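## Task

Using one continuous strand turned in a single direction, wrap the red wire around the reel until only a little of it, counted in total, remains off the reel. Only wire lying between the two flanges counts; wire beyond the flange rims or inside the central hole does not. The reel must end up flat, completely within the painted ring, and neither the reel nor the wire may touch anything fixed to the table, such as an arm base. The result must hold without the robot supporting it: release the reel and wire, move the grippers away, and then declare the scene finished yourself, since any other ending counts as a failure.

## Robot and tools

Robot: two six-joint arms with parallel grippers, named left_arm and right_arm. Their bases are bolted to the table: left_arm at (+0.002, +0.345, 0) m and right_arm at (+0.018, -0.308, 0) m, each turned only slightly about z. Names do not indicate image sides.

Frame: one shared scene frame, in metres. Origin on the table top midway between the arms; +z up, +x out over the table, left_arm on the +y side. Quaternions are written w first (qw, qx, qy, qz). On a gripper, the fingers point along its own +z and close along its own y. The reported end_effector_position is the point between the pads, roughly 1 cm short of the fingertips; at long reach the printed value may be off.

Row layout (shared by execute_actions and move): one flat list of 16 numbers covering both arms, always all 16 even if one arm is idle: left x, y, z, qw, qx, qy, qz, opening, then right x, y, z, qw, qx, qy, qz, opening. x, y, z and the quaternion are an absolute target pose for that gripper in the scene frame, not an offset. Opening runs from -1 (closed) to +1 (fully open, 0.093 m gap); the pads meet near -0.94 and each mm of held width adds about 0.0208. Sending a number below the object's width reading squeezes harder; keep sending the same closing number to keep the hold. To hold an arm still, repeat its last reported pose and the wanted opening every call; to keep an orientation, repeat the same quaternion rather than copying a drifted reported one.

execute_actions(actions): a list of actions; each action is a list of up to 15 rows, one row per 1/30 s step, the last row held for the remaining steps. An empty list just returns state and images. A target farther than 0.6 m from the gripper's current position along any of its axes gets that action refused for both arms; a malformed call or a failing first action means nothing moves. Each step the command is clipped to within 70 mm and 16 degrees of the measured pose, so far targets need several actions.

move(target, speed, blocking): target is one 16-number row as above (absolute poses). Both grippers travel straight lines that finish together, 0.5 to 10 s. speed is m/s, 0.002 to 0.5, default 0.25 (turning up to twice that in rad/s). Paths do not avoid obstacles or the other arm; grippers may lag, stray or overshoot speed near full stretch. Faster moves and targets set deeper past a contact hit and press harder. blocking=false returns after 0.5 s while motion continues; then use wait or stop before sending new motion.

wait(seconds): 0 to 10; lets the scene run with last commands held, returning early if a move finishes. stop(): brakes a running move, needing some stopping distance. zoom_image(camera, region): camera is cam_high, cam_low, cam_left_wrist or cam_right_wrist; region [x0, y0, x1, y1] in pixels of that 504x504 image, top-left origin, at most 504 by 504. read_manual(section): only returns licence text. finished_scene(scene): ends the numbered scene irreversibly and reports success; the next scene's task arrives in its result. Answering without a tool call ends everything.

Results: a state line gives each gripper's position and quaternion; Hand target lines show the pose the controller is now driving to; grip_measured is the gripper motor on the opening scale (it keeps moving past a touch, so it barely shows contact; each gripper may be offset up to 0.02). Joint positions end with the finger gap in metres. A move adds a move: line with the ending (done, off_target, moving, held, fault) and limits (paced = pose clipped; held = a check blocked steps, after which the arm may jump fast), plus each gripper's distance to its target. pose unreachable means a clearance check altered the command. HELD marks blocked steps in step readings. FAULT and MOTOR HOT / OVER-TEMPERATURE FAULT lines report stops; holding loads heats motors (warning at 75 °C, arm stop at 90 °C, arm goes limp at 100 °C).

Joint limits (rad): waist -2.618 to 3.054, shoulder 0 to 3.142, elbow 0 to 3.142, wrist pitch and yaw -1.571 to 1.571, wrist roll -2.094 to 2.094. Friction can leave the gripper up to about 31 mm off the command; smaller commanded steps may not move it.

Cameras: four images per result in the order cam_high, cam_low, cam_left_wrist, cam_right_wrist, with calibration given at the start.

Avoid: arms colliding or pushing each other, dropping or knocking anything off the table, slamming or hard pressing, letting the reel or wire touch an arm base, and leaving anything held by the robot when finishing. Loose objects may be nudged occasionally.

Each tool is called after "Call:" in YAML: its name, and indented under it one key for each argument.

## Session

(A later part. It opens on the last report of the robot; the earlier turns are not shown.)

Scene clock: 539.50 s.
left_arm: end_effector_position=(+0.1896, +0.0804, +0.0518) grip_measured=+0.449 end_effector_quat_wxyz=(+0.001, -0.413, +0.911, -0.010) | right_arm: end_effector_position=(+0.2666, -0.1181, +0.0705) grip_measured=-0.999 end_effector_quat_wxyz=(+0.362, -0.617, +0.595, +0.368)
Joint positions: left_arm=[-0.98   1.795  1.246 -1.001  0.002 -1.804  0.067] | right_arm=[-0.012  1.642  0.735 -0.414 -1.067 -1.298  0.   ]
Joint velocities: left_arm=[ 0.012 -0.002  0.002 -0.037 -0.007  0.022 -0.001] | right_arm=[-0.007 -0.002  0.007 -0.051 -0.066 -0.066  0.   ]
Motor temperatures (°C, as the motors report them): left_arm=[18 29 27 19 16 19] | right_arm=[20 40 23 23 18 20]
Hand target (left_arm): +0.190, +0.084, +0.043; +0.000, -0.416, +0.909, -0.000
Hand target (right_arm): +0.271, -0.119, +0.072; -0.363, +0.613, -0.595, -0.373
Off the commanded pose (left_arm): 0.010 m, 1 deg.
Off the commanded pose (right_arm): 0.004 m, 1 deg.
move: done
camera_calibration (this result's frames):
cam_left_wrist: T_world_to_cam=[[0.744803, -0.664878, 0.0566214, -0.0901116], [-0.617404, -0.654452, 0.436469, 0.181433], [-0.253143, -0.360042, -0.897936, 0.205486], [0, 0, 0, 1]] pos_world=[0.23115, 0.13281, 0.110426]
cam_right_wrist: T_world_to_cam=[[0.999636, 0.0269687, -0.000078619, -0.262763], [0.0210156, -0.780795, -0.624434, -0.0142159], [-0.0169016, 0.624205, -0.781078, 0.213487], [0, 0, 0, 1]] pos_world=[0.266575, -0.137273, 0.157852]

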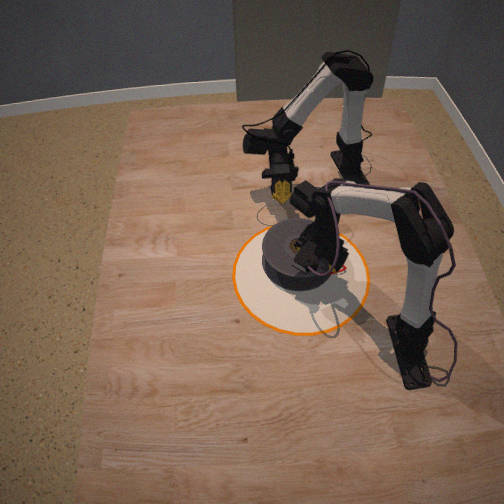

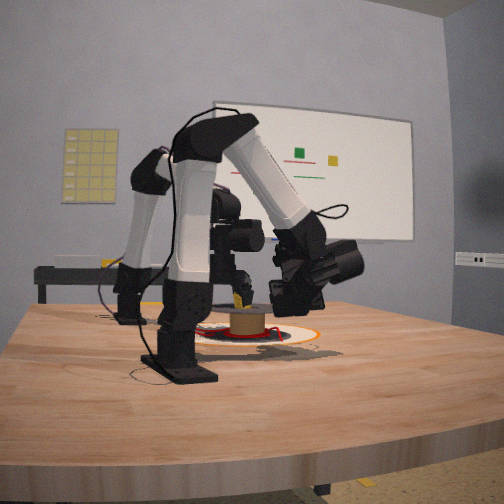

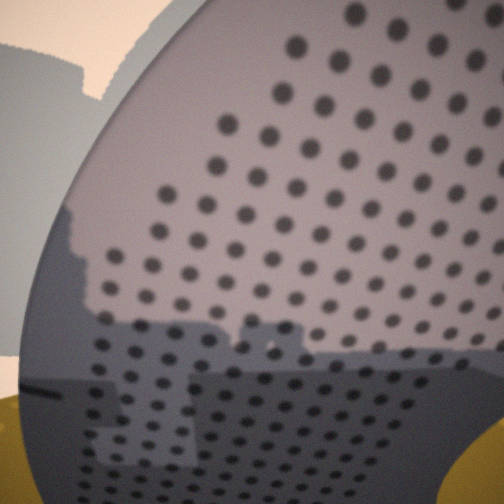

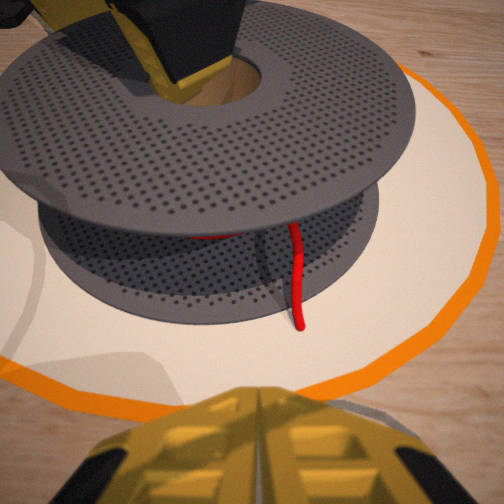

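Call:
move:
  target: [0.190,0.084,0.043,0,-0.416,0.909,0,0.3, 0.325,-0.035,0.024,0.3135,-0.6801,0.5219,0.4086,-1]
  speed: 0.12

Call:
move:
  target: [0.190,0.084,0.043,0,-0.416,0.909,0,0.3, 0.306,-0.014,0.022,0.3135,-0.6801,0.5219,0.4086,-1]
  speed: 0.05

Call:
move:
  target: [0.190,0.084,0.043,0,-0.416,0.909,0,0.3, 0.290,-0.027,0.023,0.3379,-0.6469,0.5624,0.3887,-1]
  speed: 0.05

Call:
zoom_image:
  camera: "cam_low"
  region: [170, 270, 330, 360]

Scene clock: 543.50 s.
left_arm: end_effector_position=(+0.1896, +0.0804, +0.0518) grip_measured=+0.449 end_effector_quat_wxyz=(+0.001, -0.413, +0.911, -0.010) | right_arm: end_effector_position=(+0.3244, -0.0393, +0.0239) grip_measured=-0.999 end_effector_quat_wxyz=(-0.318, +0.679, -0.526, -0.403)
Joint positions: left_arm=[-0.98   1.795  1.246 -1.001  0.002 -1.804  0.067] | right_arm=[ 0.176  2.117  1.175 -0.435 -1.067 -1.359  0.   ]
Joint velocities: left_arm=[ 0.007 -0.012 -0.007  0.037 -0.007 -0.051  0.   ] | right_arm=[-0.002 -0.012  0.017 -0.037 -0.051 -0.051  0.   ]
Motor temperatures (°C, as the motors report them): left_arm=[18 29 27 19 16 19] | right_arm=[20 39 23 22 18 20]
Hand target (left_arm): +0.190, +0.084, +0.043; +0.000, -0.416, +0.909, -0.000
Hand target (right_arm): +0.324, -0.036, +0.022; -0.312, +0.681, -0.523, -0.407
Off the commanded pose (left_arm): 0.010 m, 1 deg.
Off the commanded pose (right_arm): 0.004 m, 1 deg.
move: done
camera_calibration (this result's frames):
cam_left_wrist: T_world_to_cam=[[0.744803, -0.664878, 0.0566214, -0.0901116], [-0.617404, -0.654452, 0.436469, 0.181433], [-0.253143, -0.360042, -0.897936, 0.205486], [0, 0, 0, 1]] pos_world=[0.23115, 0.13281, 0.110426]
cam_right_wrist: T_world_to_cam=[[0.9703, 0.241896, -0.00194012, -0.304685], [0.188797, -0.762271, -0.619111, -0.0368679], [-0.15124, 0.600358, -0.785301, 0.171594], [0, 0, 0, 1]] pos_world=[0.328548, -0.057419, 0.111336]

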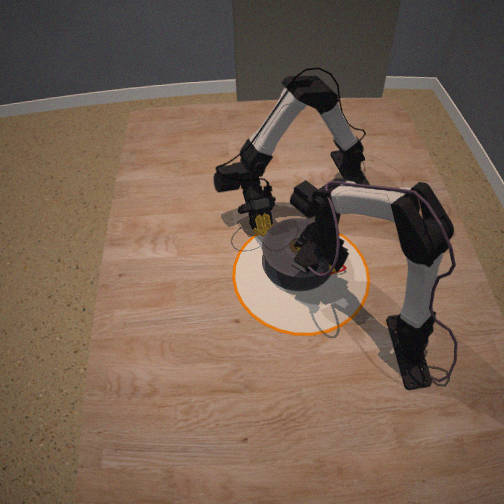

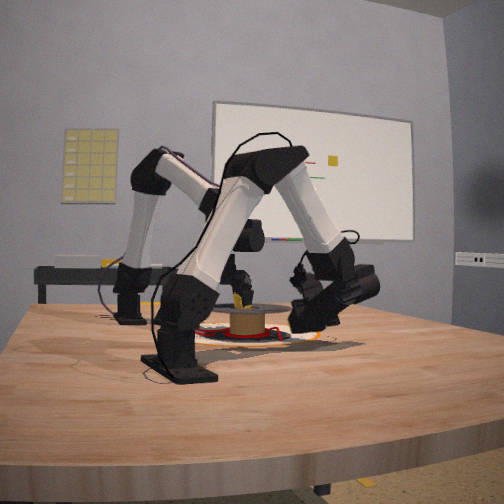

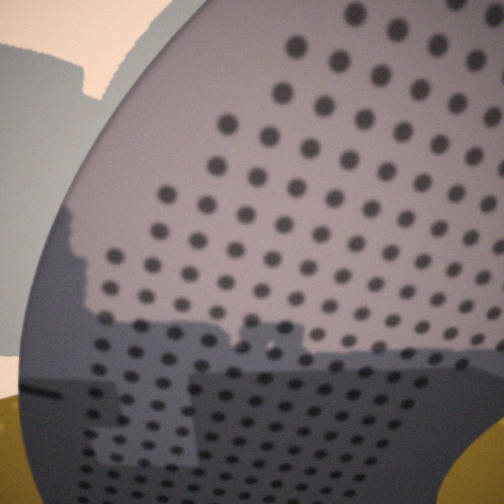

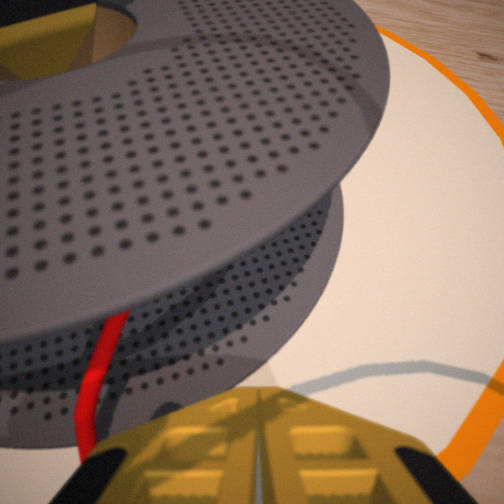

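Scene clock: 544.57 s.
left_arm: end_effector_position=(+0.1896, +0.0804, +0.0518) grip_measured=+0.449 end_effector_quat_wxyz=(+0.001, -0.413, +0.911, -0.010) | right_arm: end_effector_position=(+0.3093, -0.0151, +0.0186) grip_measured=-0.999 end_effector_quat_wxyz=(-0.309, +0.677, -0.524, -0.415)
Joint positions: left_arm=[-0.98   1.795  1.246 -1.001  0.002 -1.804  0.067] | right_arm=[ 0.25   2.117  1.131 -0.305 -1.065 -1.235  0.   ]
Joint velocities: left_arm=[ 0.002 -0.007 -0.012  0.022  0.022  0.022  0.   ] | right_arm=[-0.017 -0.002 -0.027  0.037 -0.007 -0.022  0.   ]
Motor temperatures (°C, as the motors report them): left_arm=[18 29 27 19 16 19] | right_arm=[20 39 23 22 18 20]
Hand target (left_arm): +0.190, +0.084, +0.043; +0.000, -0.416, +0.909, -0.000
Hand target (right_arm): +0.306, -0.014, +0.021; -0.312, +0.681, -0.522, -0.408
Off the commanded pose (left_arm): 0.010 m, 1 deg.
Off the commanded pose (right_arm): 0.005 m, 1 deg.
move: done
camera_calibration (this result's frames):
cam_left_wrist: T_world_to_cam=[[0.744803, -0.664878, 0.0566214, -0.0901116], [-0.617404, -0.654452, 0.436469, 0.181433], [-0.253143, -0.360042, -0.897936, 0.205486], [0, 0, 0, 1]] pos_world=[0.23115, 0.13281, 0.110426]
cam_right_wrist: T_world_to_cam=[[0.966184, 0.256611, -0.0253005, -0.293909], [0.184794, -0.757512, -0.626121, -0.0173505], [-0.179835, 0.600272, -0.779315, 0.159372], [0, 0, 0, 1]] pos_world=[0.315837, -0.0333894, 0.105901]

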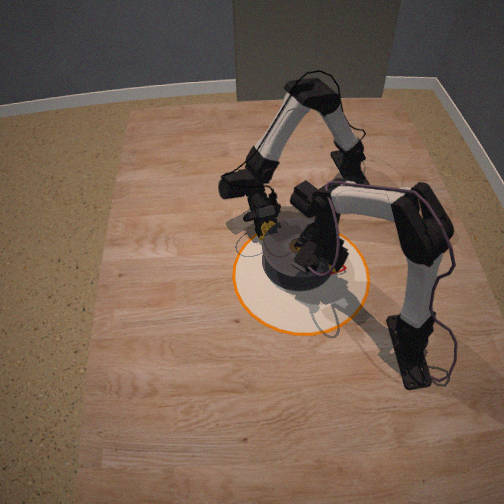

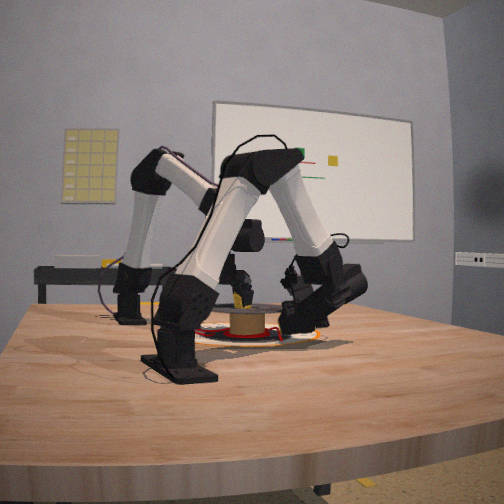

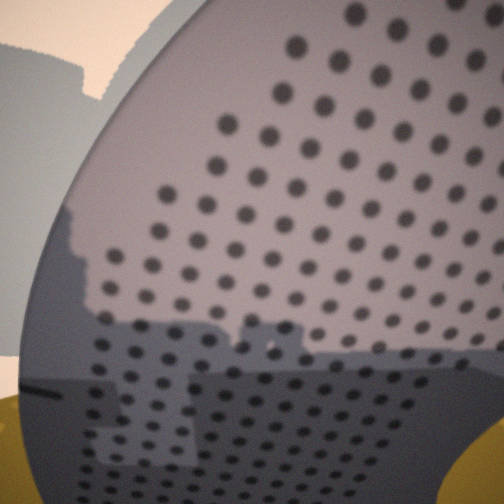

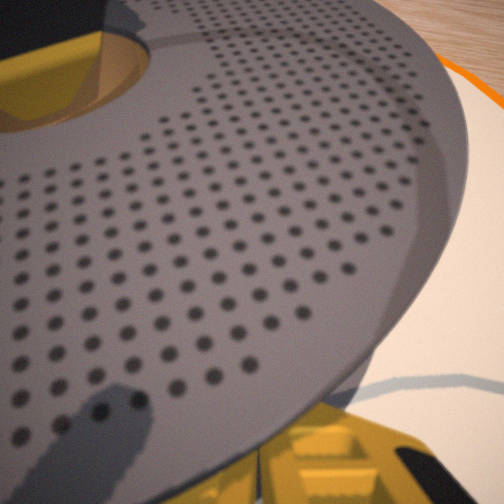

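Scene clock: 546.10 s.
left_arm: end_effector_position=(+0.1896, +0.0804, +0.0518) grip_measured=+0.449 end_effector_quat_wxyz=(+0.001, -0.412, +0.911, -0.010) | right_arm: end_effector_position=(+0.2929, -0.0275, +0.0197) grip_measured=-0.999 end_effector_quat_wxyz=(-0.332, +0.647, -0.564, -0.391)
Joint positions: left_arm=[-0.98   1.795  1.246 -1.001  0.002 -1.801  0.067] | right_arm=[ 0.25   1.984  0.892 -0.014 -1.012 -1.023  0.   ]
Joint velocities: left_arm=[-0.017 -0.002 -0.002  0.051 -0.051  0.007 -0.   ] | right_arm=[-0.002  0.007 -0.017 -0.037  0.051  0.066  0.   ]
Motor temperatures (°C, as the motors report them): left_arm=[18 29 27 19 16 19] | right_arm=[20 39 23 22 18 20]
Hand target (left_arm): +0.190, +0.084, +0.043; +0.000, -0.416, +0.909, -0.000
Hand target (right_arm): +0.290, -0.027, +0.023; -0.337, +0.648, -0.562, -0.389
Off the commanded pose (left_arm): 0.010 m, 1 deg.
Off the commanded pose (right_arm): 0.004 m, 1 deg.
move: done
camera_calibration (this result's frames):
cam_left_wrist: T_world_to_cam=[[0.743277, -0.666582, 0.0566368, -0.0896862], [-0.618917, -0.653047, 0.43643, 0.181609], [-0.25393, -0.359442, -0.897954, 0.205588], [0, 0, 0, 1]] pos_world=[0.231268, 0.132713, 0.110429]
cam_right_wrist: T_world_to_cam=[[0.990034, 0.139257, -0.0209718, -0.285167], [0.096597, -0.77988, -0.61843, 0.00197571], [-0.102476, 0.610241, -0.78556, 0.142437], [0, 0, 0, 1]] pos_world=[0.29673, -0.0456687, 0.107134]

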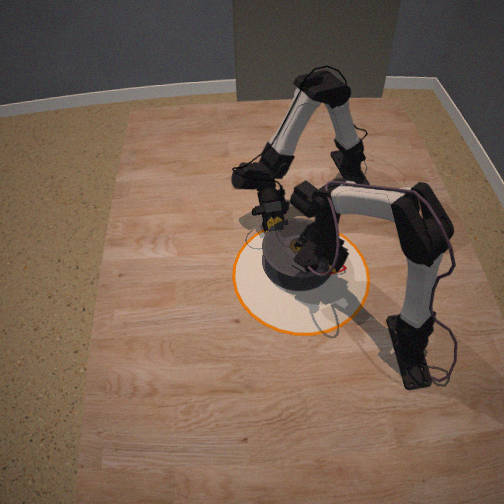

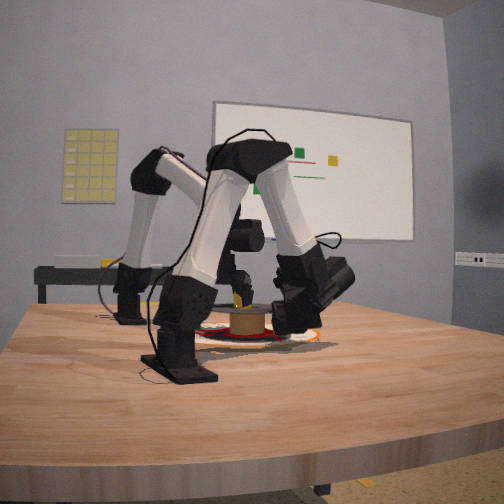

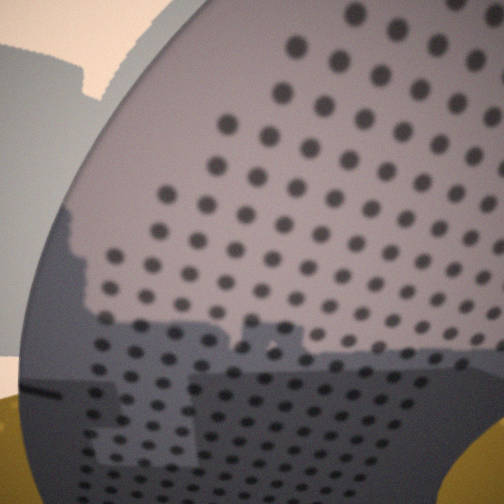

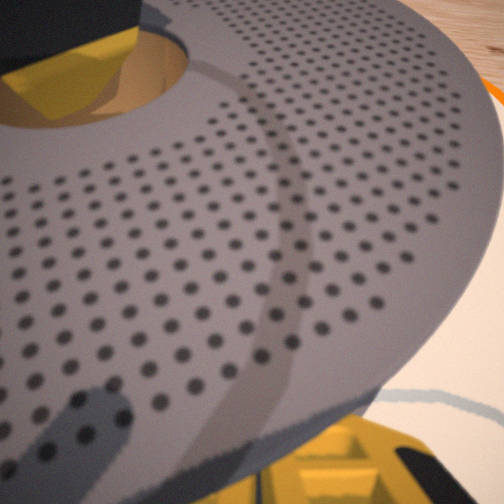

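Region (170, 270, 330, 360) of cam_low's 504x504 image, scaled by 3.150, with more detail than that image has; it fills the top 284 rows of this view, and the rest is white.

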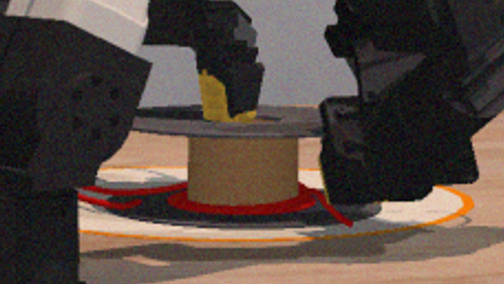

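Call:
move:
  target: [0.190,0.084,0.043,0,-0.416,0.909,0,0.3, 0.335,-0.06,0.05,0.3379,-0.6469,0.5624,0.3887,-1]
  speed: 0.12

Call:
zoom_image:
  camera: "cam_low"
  region: [190, 285, 320, 350]

Call:
zoom_image:
  camera: "cam_right_wrist"
  region: [0, 150, 300, 450]

Scene clock: 548.13 s.
left_arm: end_effector_position=(+0.1896, +0.0804, +0.0518) grip_measured=+0.449 end_effector_quat_wxyz=(+0.001, -0.412, +0.911, -0.010) | right_arm: end_effector_position=(+0.3328, -0.0587, +0.0519) grip_measured=-0.999 end_effector_quat_wxyz=(-0.342, +0.649, -0.562, -0.383)
Joint positions: left_arm=[-0.98   1.795  1.246 -1.001  0.002 -1.801  0.067] | right_arm=[ 0.123  1.984  1.09  -0.372 -1.052 -1.239  0.   ]
Joint velocities: left_arm=[-0.012 -0.002 -0.012  0.066 -0.037 -0.007 -0.   ] | right_arm=[ 0.002 -0.012  0.002 -0.022 -0.051 -0.037  0.   ]
Motor temperatures (°C, as the motors report them): left_arm=[18 29 27 19 16 19] | right_arm=[20 39 23 22 18 20]
Hand target (left_arm): +0.190, +0.084, +0.043; +0.000, -0.416, +0.909, -0.000
Hand target (right_arm): +0.336, -0.059, +0.050; -0.340, +0.645, -0.562, -0.390
Off the commanded pose (left_arm): 0.010 m, 1 deg.
Off the commanded pose (right_arm): 0.003 m, 1 deg.
move: done
camera_calibration (this result's frames):
cam_left_wrist: T_world_to_cam=[[0.743277, -0.666582, 0.0566368, -0.0896862], [-0.618917, -0.653047, 0.43643, 0.181609], [-0.25393, -0.359442, -0.897954, 0.205588], [0, 0, 0, 1]] pos_world=[0.231268, 0.132713, 0.110429]
cam_right_wrist: T_world_to_cam=[[0.991409, 0.13071, 0.00490157, -0.321952], [0.105575, -0.777521, -0.619931, -0.0090575], [-0.0772201, 0.615123, -0.784641, 0.182685], [0, 0, 0, 1]] pos_world=[0.33425, -0.0773336, 0.139305]

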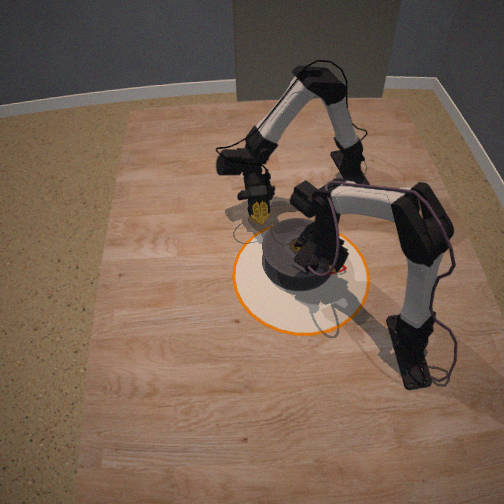

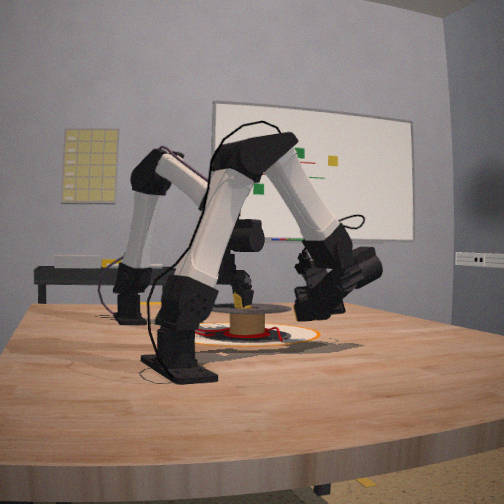

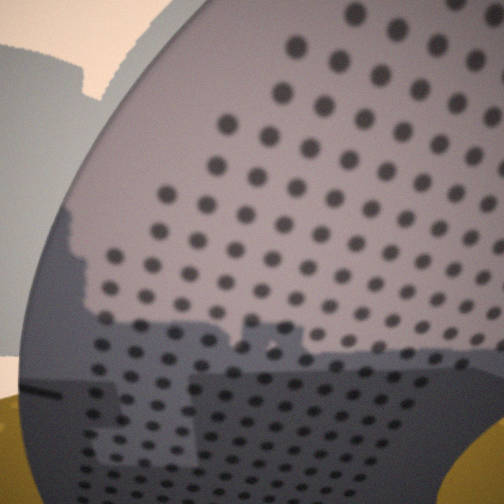

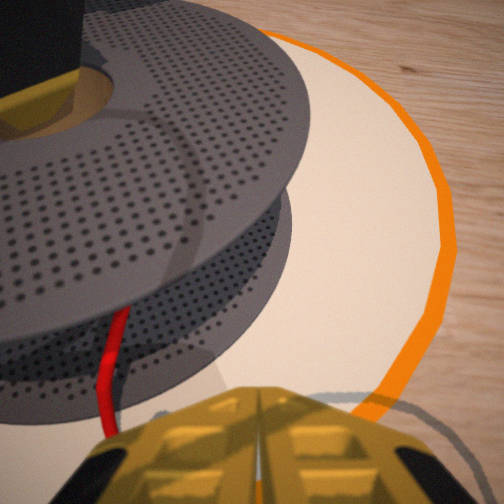

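Region (190, 285, 320, 350) of cam_low's 504x504 image, scaled by 3.877, with more detail than that image has.

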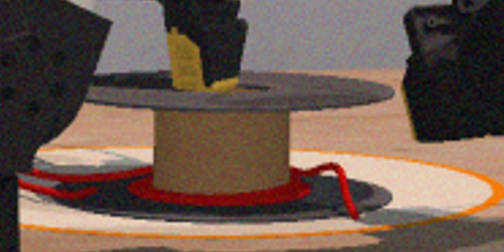

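Region (0, 150, 300, 450) of cam_right_wrist's 504x504 image, scaled by 1.680, with more detail than that image has.

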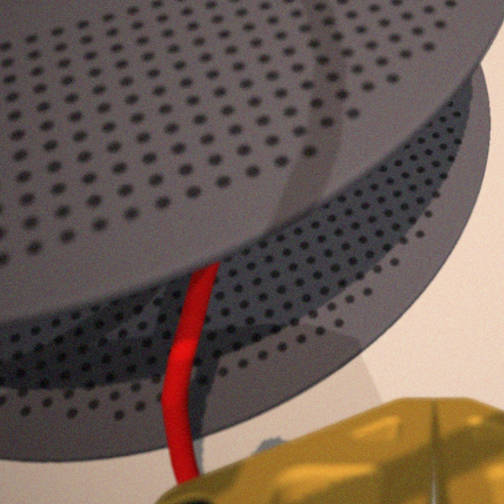

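Call:
execute_actions:
  actions:
    - [[0.190,0.082,0.05,0,-0.413,0.911,0,1, 0.30,-0.13,0.09,0.3379,-0.6469,0.5624,0.3887,-1]]
    - [[0.190,0.082,0.115,0,-0.413,0.911,0,1, 0.26,-0.15,0.10,0.3797,-0.5791,0.6320,0.3479,-1]]
    - [[0.215,0.098,0.115,0,-0.216,0.976,0,1, 0.22,-0.15,0.10,0.3797,-0.5791,0.6320,0.3479,-1]]
    - [[0.2445,0.104,0.112,0,0.044,0.999,0,1, 0.20,-0.15,0.10,0.3797,-0.5791,0.6320,0.3479,-1]]
    - [[0.2445,0.104,0.105,0,0.044,0.999,0,1, 0.20,-0.15,0.10,0.3797,-0.5791,0.6320,0.3479,-1]]

Scene clock: 558.30 s.
left_arm: end_effector_position=(+0.2431, +0.1039, +0.1136) grip_measured=+0.991 end_effector_quat_wxyz=(+0.009, +0.044, +0.999, -0.004) | right_arm: end_effector_position=(+0.2077, -0.1499, +0.1049) grip_measured=-0.999 end_effector_quat_wxyz=(+0.390, -0.580, +0.626, +0.345)
Joint positions: left_arm=[-0.816  1.817  1.523 -1.259 -0.007 -0.701  0.093] | right_arm=[-0.122  1.206  0.528 -0.61  -1.074 -1.274  0.   ]
Joint velocities: left_arm=[-0.002  0.007 -0.007  0.022 -0.051 -0.022  0.   ] | right_arm=[-0.002 -0.002 -0.012 -0.007 -0.051  0.007  0.   ]
Motor temperatures (°C, as the motors report them): left_arm=[18 29 27 19 16 19] | right_arm=[20 38 24 21 18 20]
Hand target (left_arm): +0.244, +0.104, +0.105; +0.000, +0.044, +0.999, -0.000
Hand target (right_arm): +0.200, -0.150, +0.100; -0.380, +0.579, -0.632, -0.348
Off the commanded pose (left_arm): 0.009 m, 1 deg.
Off the commanded pose (right_arm): 0.009 m, 1 deg.
Step readings (end_effector_position; steps 1 to 15: 1st action; 16 to 30: 2nd action; 31 to 45: 3rd action; 46 to 60: 4th action; 61 to 75: 5th action):
0: left_arm (+0.1896, +0.0804, +0.0518) | right_arm (+0.3322, -0.0589, +0.0517)
1: left_arm (+0.1897, +0.0805, +0.0518) | right_arm (+0.3308, -0.0632, +0.0539)
2: left_arm (+0.1898, +0.0805, +0.0518) | right_arm (+0.3261, -0.0729, +0.0582)
4: left_arm (+0.1896, +0.0808, +0.0518) | right_arm (+0.3226, -0.0984, +0.0723)
8: left_arm (+0.1896, +0.0809, +0.0518) | right_arm (+0.3211, -0.1265, +0.0905)
15: left_arm (+0.1896, +0.0809, +0.0518) | right_arm (+0.3049, -0.1290, +0.0923)
16: left_arm (+0.1891, +0.0816, +0.0574) | right_arm (+0.3017, -0.1301, +0.0917)
17: left_arm (+0.1891, +0.0815, +0.0661) | right_arm (+0.2895, -0.1342, +0.0913)
19: left_arm (+0.1952, +0.0730, +0.0895) | right_arm (+0.2631, -0.1422, +0.0933)
23: left_arm (+0.1995, +0.0669, +0.1131) | right_arm (+0.2521, -0.1469, +0.1017)
30: left_arm (+0.1921, +0.0774, +0.1128) | right_arm (+0.2592, -0.1468, +0.1030)
31: left_arm (+0.1935, +0.0792, +0.1128) | right_arm (+0.2569, -0.1470, +0.1023)
32: left_arm (+0.1975, +0.0823, +0.1128) | right_arm (+0.2484, -0.1476, +0.1016)
34: left_arm (+0.2078, +0.0904, +0.1128) | right_arm (+0.2317, -0.1484, +0.1011)
38: left_arm (+0.2150, +0.0973, +0.1128) | right_arm (+0.2242, -0.1488, +0.1038)
45: left_arm (+0.2142, +0.0982, +0.1128) | right_arm (+0.2243, -0.1489, +0.1041)
46: left_arm (+0.2161, +0.0993, +0.1131) | right_arm (+0.2229, -0.1491, +0.1038)
47: left_arm (+0.2212, +0.0997, +0.1139) | right_arm (+0.2186, -0.1494, +0.1036)
49: left_arm (+0.2328, +0.1029, +0.1143) | right_arm (+0.2108, -0.1497, +0.1036)
53: left_arm (+0.2413, +0.1057, +0.1132) | right_arm (+0.2078, -0.1499, +0.1049)
60: left_arm (+0.2431, +0.1039, +0.1136) | right_arm (+0.2077, -0.1499, +0.1049)
61: left_arm (+0.2431, +0.1039, +0.1136) | right_arm (+0.2077, -0.1499, +0.1049)
62: left_arm (+0.2431, +0.1039, +0.1136) | right_arm (+0.2077, -0.1499, +0.1049)
64: left_arm (+0.2431, +0.1039, +0.1136) | right_arm (+0.2077, -0.1499, +0.1049)
68: left_arm (+0.2431, +0.1039, +0.1136) | right_arm (+0.2077, -0.1499, +0.1049)
75: end_effector_position above
camera_calibration (this result's frames):
cam_left_wrist: T_world_to_cam=[[-0.0971192, -0.994316, 0.0436221, 0.122541], [-0.903933, 0.106463, 0.41421, 0.196033], [-0.4165, 0.000796313, -0.909135, 0.286497], [0, 0, 0, 1]] pos_world=[0.308428, 0.100746, 0.17392]
cam_right_wrist: T_world_to_cam=[[0.995724, -0.0918449, 0.00986243, -0.221085], [-0.0649049, -0.771606, -0.63278, 0.00375764], [0.0657276, 0.629435, -0.774269, 0.242062], [0, 0, 0, 1]] pos_world=[0.204474, -0.169768, 0.191979]

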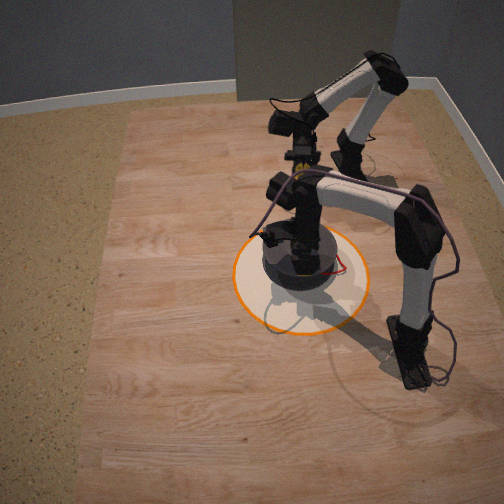

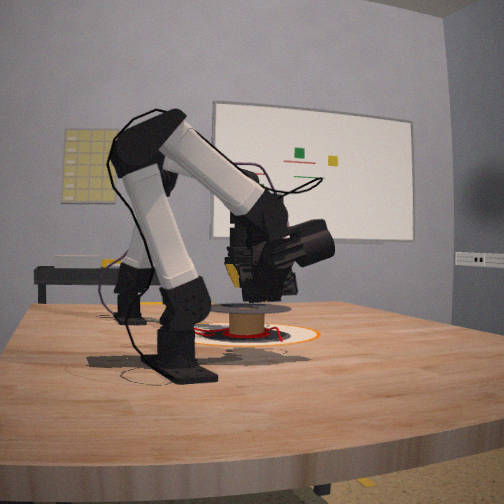

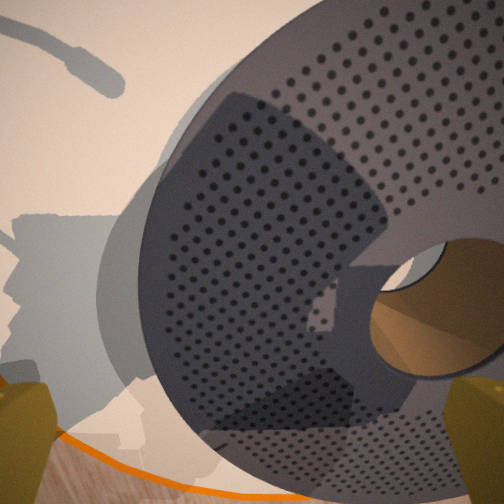

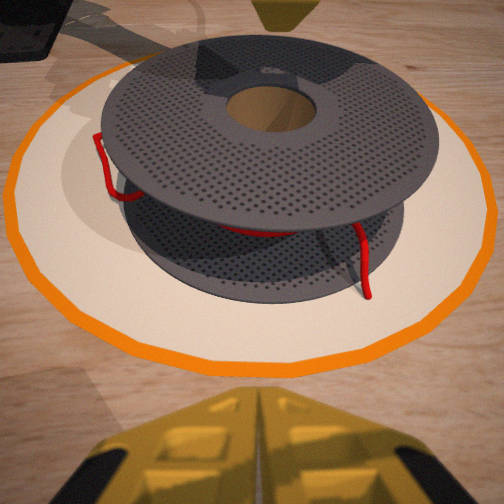

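Call:
move:
  target: [0.238,0.103,0.043,0,0.044,0.999,0,1, 0.17,-0.13,0.08,0.3797,-0.5791,0.6320,0.3479,-0.6]
  speed: 0.12

Call:
move:
  target: [0.238,0.103,0.043,0,0.044,0.999,0,0.3, 0.17,-0.13,0.08,0.3797,-0.5791,0.6320,0.3479,-0.6]
  speed: 0.1

Scene clock: 560.90 s.
left_arm: end_effector_position=(+0.2411, +0.1048, +0.0520) grip_measured=+0.991 end_effector_quat_wxyz=(+0.006, +0.042, +0.999, -0.003) | right_arm: end_effector_position=(+0.1728, -0.1309, +0.0835) grip_measured=-0.603 end_effector_quat_wxyz=(+0.377, -0.578, +0.633, +0.351)
Joint positions: left_arm=[-0.817  1.854  1.322 -1.026 -0.004 -0.705  0.093] | right_arm=[ 0.025  1.036  0.333 -0.389 -1.014 -1.011  0.016]
Joint velocities: left_arm=[-0.007 -0.017 -0.007 -0.066 -0.051 -0.037  0.   ] | right_arm=[ 0.002  0.002 -0.022 -0.007  0.037  0.051  0.   ]
Motor temperatures (°C, as the motors report them): left_arm=[18 29 27 19 16 19] | right_arm=[20 37 24 21 18 20]
Hand target (left_arm): +0.238, +0.103, +0.043; +0.000, +0.044, +0.999, +0.000
Hand target (right_arm): +0.169, -0.131, +0.079; +0.377, -0.581, +0.633, +0.347
Off the commanded pose (left_arm): 0.010 m, 1 deg.
Off the commanded pose (right_arm): 0.005 m, 1 deg.
move: done
camera_calibration (this result's frames):
cam_left_wrist: T_world_to_cam=[[-0.0931151, -0.994743, 0.0426244, 0.125081], [-0.901841, 0.102405, 0.419757, 0.219278], [-0.421915, 0.000645251, -0.906635, 0.230837], [0, 0, 0, 1]] pos_world=[0.306795, 0.101819, 0.11191]
cam_right_wrist: T_world_to_cam=[[0.995863, -0.0888749, -0.0189259, -0.18154], [-0.0812643, -0.777891, -0.623123, 0.00377915], [0.0406577, 0.622083, -0.781895, 0.219861], [0, 0, 0, 1]] pos_world=[0.172157, -0.149966, 0.170827]

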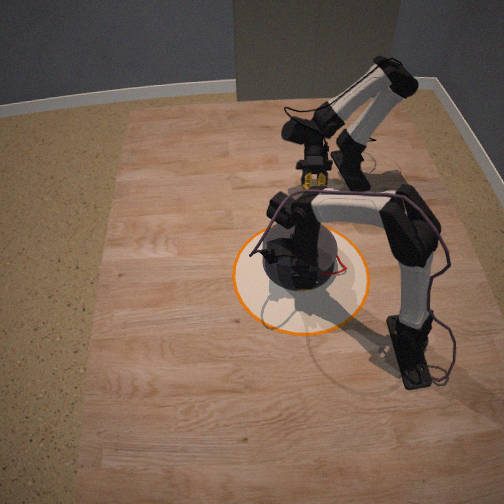

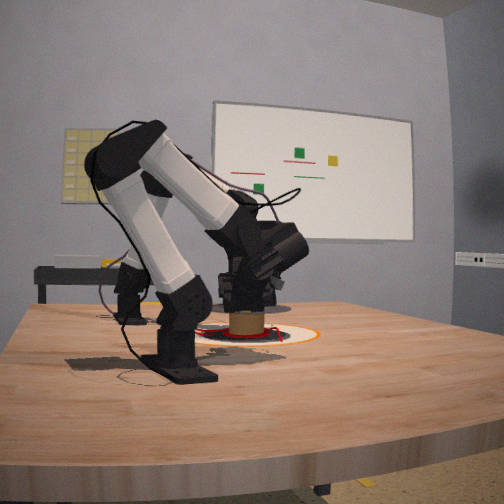

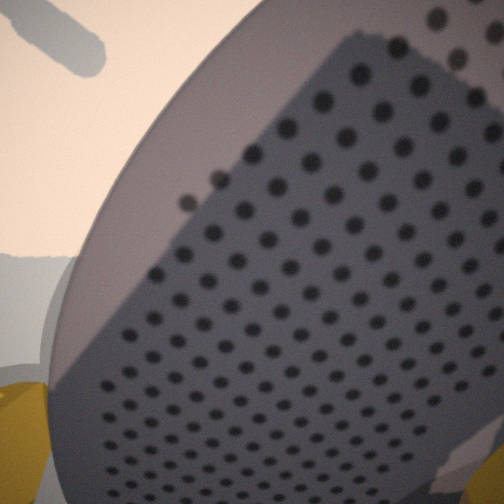

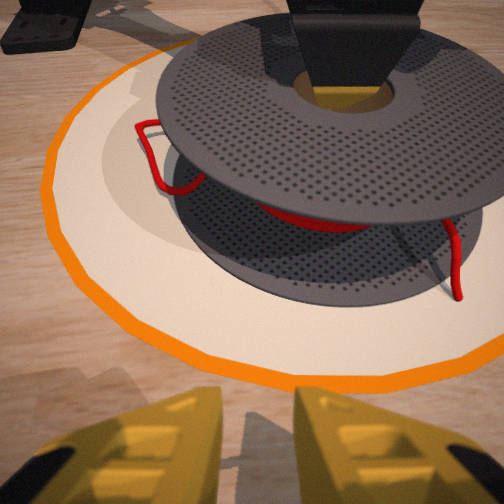

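Scene clock: 561.60 s.
left_arm: end_effector_position=(+0.2414, +0.1041, +0.0520) grip_measured=+0.453 end_effector_quat_wxyz=(+0.007, +0.042, +0.999, -0.004) | right_arm: end_effector_position=(+0.1748, -0.1305, +0.0846) grip_measured=-0.603 end_effector_quat_wxyz=(+0.380, -0.576, +0.633, +0.350)
Joint positions: left_arm=[-0.817  1.854  1.322 -1.023 -0.003 -0.705  0.067] | right_arm=[ 0.025  1.036  0.333 -0.375 -1.014 -1.     0.016]
Joint velocities: left_arm=[ 0.017 -0.027  0.007  0.007 -0.022  0.007  0.   ] | right_arm=[-0.002 -0.007 -0.022 -0.007 -0.022 -0.051  0.   ]
Motor temperatures (°C, as the motors report them): left_arm=[18 29 27 19 16 19] | right_arm=[20 37 24 21 18 20]
Hand target (left_arm): +0.238, +0.103, +0.043; -0.000, +0.044, +0.999, +0.000
Hand target (right_arm): +0.170, -0.130, +0.080; +0.379, -0.580, +0.632, +0.348
Off the commanded pose (left_arm): 0.010 m, 1 deg.
Off the commanded pose (right_arm): 0.007 m, 0 deg.
move: done
camera_calibration (this result's frames):
cam_left_wrist: T_world_to_cam=[[-0.093949, -0.994539, 0.0454512, 0.124392], [-0.902322, 0.104352, 0.418241, 0.219607], [-0.4207, -0.00171823, -0.907198, 0.230952], [0, 0, 0, 1]] pos_world=[0.307005, 0.101193, 0.112017]
cam_right_wrist: T_world_to_cam=[[0.99546, -0.0939582, -0.015185, -0.184379], [-0.0827228, -0.775212, -0.626261, 0.00579348], [0.0470707, 0.624674, -0.779466, 0.219382], [0, 0, 0, 1]] pos_world=[0.173695, -0.149875, 0.171829]

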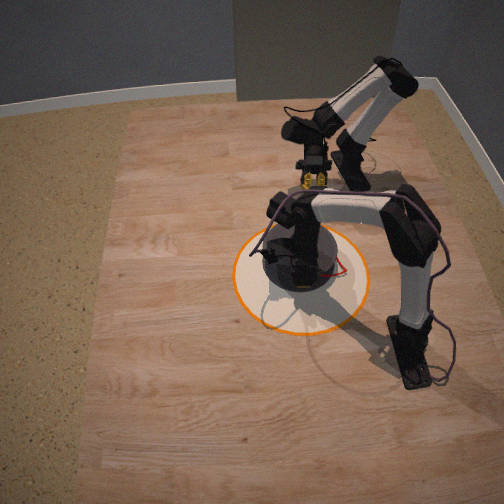

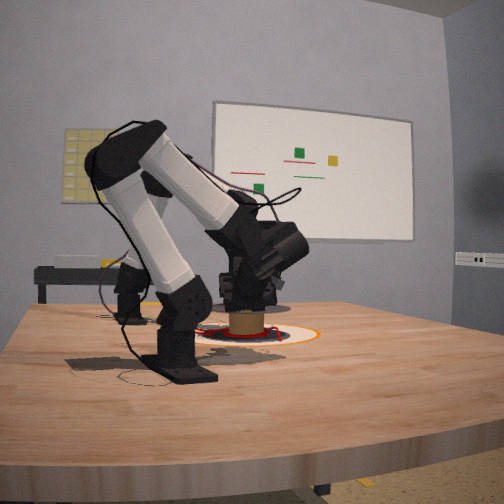

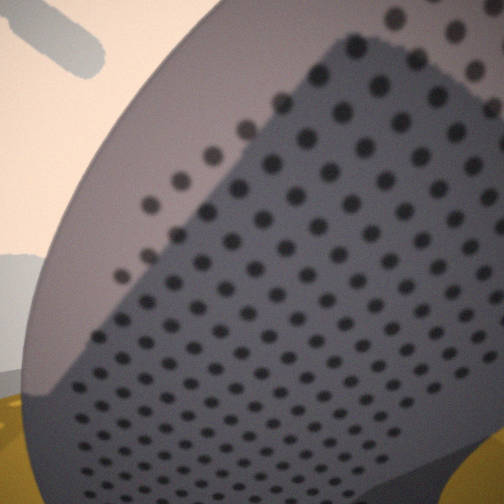

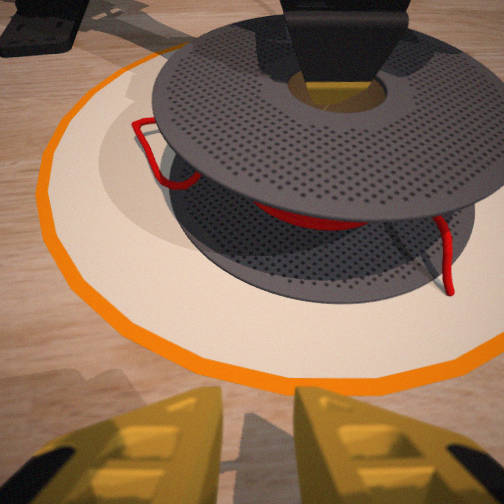

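Call:
execute_actions:
  actions:
    - [[0.236,0.108,0.047,0,0.0,1.0,0,0.3, 0.15,-0.12,0.08,0.3797,-0.5791,0.6320,0.3479,-0.6],[0.232,0.110,0.047,0,-0.03,0.9995,0,0.3, 0.15,-0.12,0.08,0.3797,-0.5791,0.6320,0.3479,-0.6],[0.228,0.112,0.047,0,-0.06,0.998,0,0.3, 0.15,-0.12,0.08,0.3797,-0.5791,0.6320,0.3479,-0.6],[0.223,0.113,0.047,0,-0.0872,0.9962,0,0.3, 0.15,-0.12,0.08,0.3797,-0.5791,0.6320,0.3479,-0.6]]
    - [[0.218,0.114,0.047,0,-0.14,0.990,0,0.3, 0.15,-0.12,0.08,0.3797,-0.5791,0.6320,0.3479,-0.6],[0.214,0.114,0.047,0,-0.175,0.9846,0,0.3, 0.15,-0.12,0.08,0.3797,-0.5791,0.6320,0.3479,-0.6],[0.209,0.114,0.047,0,-0.21,0.9777,0,0.3, 0.15,-0.12,0.08,0.3797,-0.5791,0.6320,0.3479,-0.6],[0.204,0.114,0.047,0,-0.2419,0.9703,0,0.3, 0.15,-0.12,0.08,0.3797,-0.5791,0.6320,0.3479,-0.6]]
    - [[0.200,0.113,0.047,0,-0.29,0.957,0,0.3, 0.15,-0.12,0.08,0.3797,-0.5791,0.6320,0.3479,-0.6],[0.196,0.112,0.047,0,-0.325,0.9457,0,0.3, 0.15,-0.12,0.08,0.3797,-0.5791,0.6320,0.3479,-0.6],[0.192,0.111,0.047,0,-0.36,0.933,0,0.3, 0.15,-0.12,0.08,0.3797,-0.5791,0.6320,0.3479,-0.6],[0.189,0.110,0.047,0,-0.3827,0.9239,0,0.3, 0.15,-0.12,0.08,0.3797,-0.5791,0.6320,0.3479,-0.6]]
    - [[0.189,0.110,0.047,0,-0.3827,0.9239,0,0.3, 0.15,-0.12,0.08,0.3797,-0.5791,0.6320,0.3479,-0.6]]

Scene clock: 566.20 s.
left_arm: end_effector_position=(+0.1934, +0.1080, +0.0508) grip_measured=+0.453 end_effector_quat_wxyz=(+0.001, -0.379, +0.926, -0.000) | right_arm: end_effector_position=(+0.1537, -0.1197, +0.0848) grip_measured=-0.603 end_effector_quat_wxyz=(+0.378, -0.577, +0.633, +0.352)
Joint positions: left_arm=[-0.92   1.742  1.177 -1.005 -0.002 -1.669  0.067] | right_arm=[ 0.139  0.878  0.258 -0.32  -0.956 -0.831  0.016]
Joint velocities: left_arm=[ 0.007 -0.002  0.002 -0.037 -0.037  0.007 -0.001] | right_arm=[-0.012 -0.002  0.007  0.037 -0.022  0.007  0.002]
Motor temperatures (°C, as the motors report them): left_arm=[18 29 27 19 16 19] | right_arm=[20 36 23 22 18 20]
Hand target (left_arm): +0.189, +0.110, +0.047; -0.000, -0.383, +0.924, +0.000
Hand target (right_arm): +0.150, -0.120, +0.080; +0.379, -0.579, +0.632, +0.348
Off the commanded pose (left_arm): 0.006 m, 1 deg.
Off the commanded pose (right_arm): 0.006 m, 1 deg.
Step readings (end_effector_position; steps 1 to 15: 1st action; 16 to 30: 2nd action; 31 to 45: 3rd action; 46 to 60: 4th action):
0: left_arm (+0.2414, +0.1041, +0.0520) | right_arm (+0.1749, -0.1305, +0.0846)
1: left_arm (+0.2410, +0.1044, +0.0516) | right_arm (+0.1728, -0.1290, +0.0841)
2: left_arm (+0.2404, +0.1049, +0.0513) | right_arm (+0.1658, -0.1255, +0.0844)
4: left_arm (+0.2376, +0.1072, +0.0513) | right_arm (+0.1536, -0.1213, +0.0845)
8: left_arm (+0.2306, +0.1105, +0.0511) | right_arm (+0.1494, -0.1202, +0.0838)
15: left_arm (+0.2287, +0.1105, +0.0511) | right_arm (+0.1523, -0.1203, +0.0840)
16: left_arm (+0.2282, +0.1105, +0.0512) | right_arm (+0.1525, -0.1202, +0.0841)
17: left_arm (+0.2267, +0.1108, +0.0512) | right_arm (+0.1527, -0.1201, +0.0842)
19: left_arm (+0.2211, +0.1121, +0.0509) | right_arm (+0.1530, -0.1199, +0.0845)
23: left_arm (+0.2113, +0.1120, +0.0509) | right_arm (+0.1534, -0.1198, +0.0847)
30: left_arm (+0.2090, +0.1117, +0.0509) | right_arm (+0.1536, -0.1197, +0.0848)
31: left_arm (+0.2085, +0.1116, +0.0509) | right_arm (+0.1536, -0.1197, +0.0848)
32: left_arm (+0.2074, +0.1114, +0.0509) | right_arm (+0.1536, -0.1197, +0.0848)
34: left_arm (+0.2029, +0.1105, +0.0508) | right_arm (+0.1536, -0.1197, +0.0848)
38: left_arm (+0.1953, +0.1083, +0.0508) | right_arm (+0.1536, -0.1197, +0.0848)
45: left_arm (+0.1934, +0.1080, +0.0508) | right_arm (+0.1537, -0.1197, +0.0848)
46: left_arm (+0.1934, +0.1080, +0.0508) | right_arm (+0.1537, -0.1197, +0.0848)
47: left_arm (+0.1934, +0.1080, +0.0508) | right_arm (+0.1537, -0.1197, +0.0848)
49: left_arm (+0.1934, +0.1080, +0.0508) | right_arm (+0.1537, -0.1197, +0.0848)
53: left_arm (+0.1934, +0.1080, +0.0508) | right_arm (+0.1537, -0.1197, +0.0848)
60: end_effector_position above
camera_calibration (this result's frames):
cam_left_wrist: T_world_to_cam=[[0.693937, -0.718992, 0.0387528, -0.0579977], [-0.661349, -0.615172, 0.429162, 0.206972], [-0.284724, -0.323441, -0.902396, 0.217863], [0, 0, 0, 1]] pos_world=[0.239158, 0.156089, 0.110022]
cam_right_wrist: T_world_to_cam=[[0.99568, -0.0908623, -0.0191213, -0.161683], [-0.0828045, -0.775725, -0.625615, 0.0124999], [0.042012, 0.624496, -0.779897, 0.214623], [0, 0, 0, 1]] pos_world=[0.153003, -0.139025, 0.172112]

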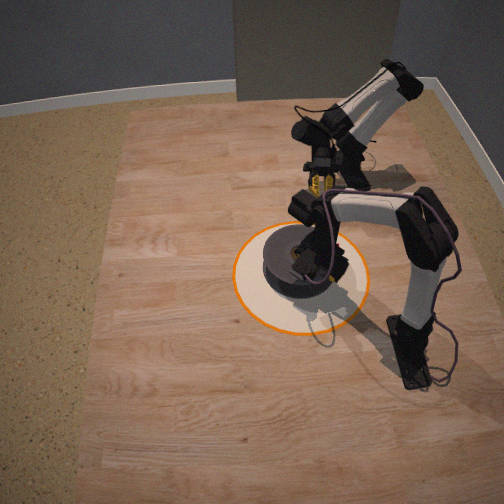

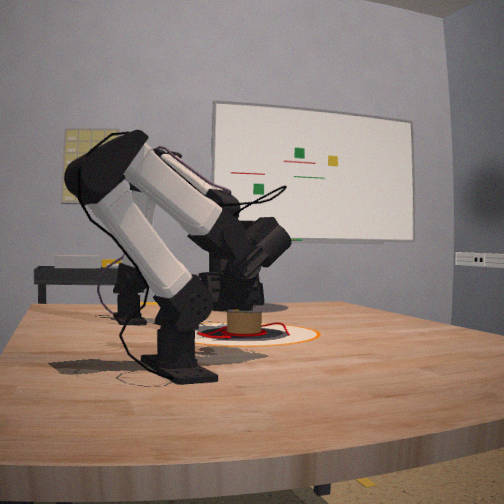

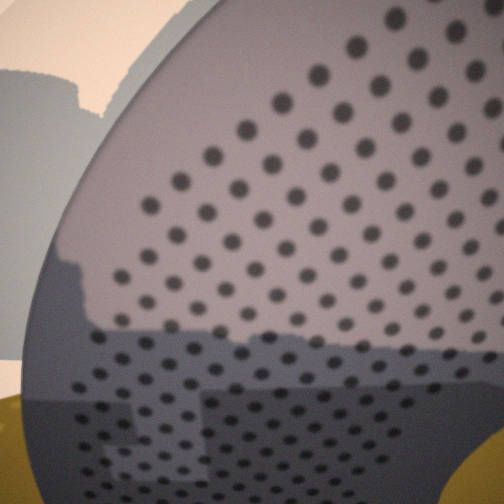

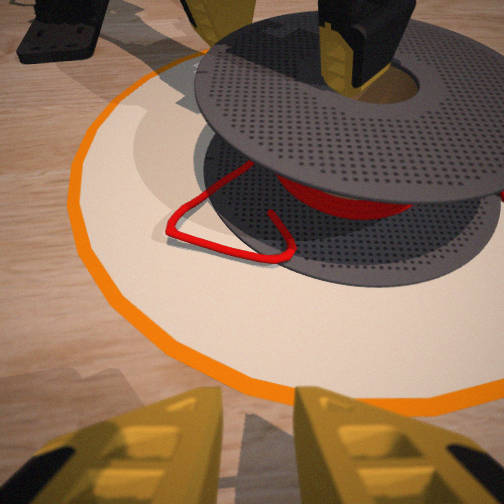

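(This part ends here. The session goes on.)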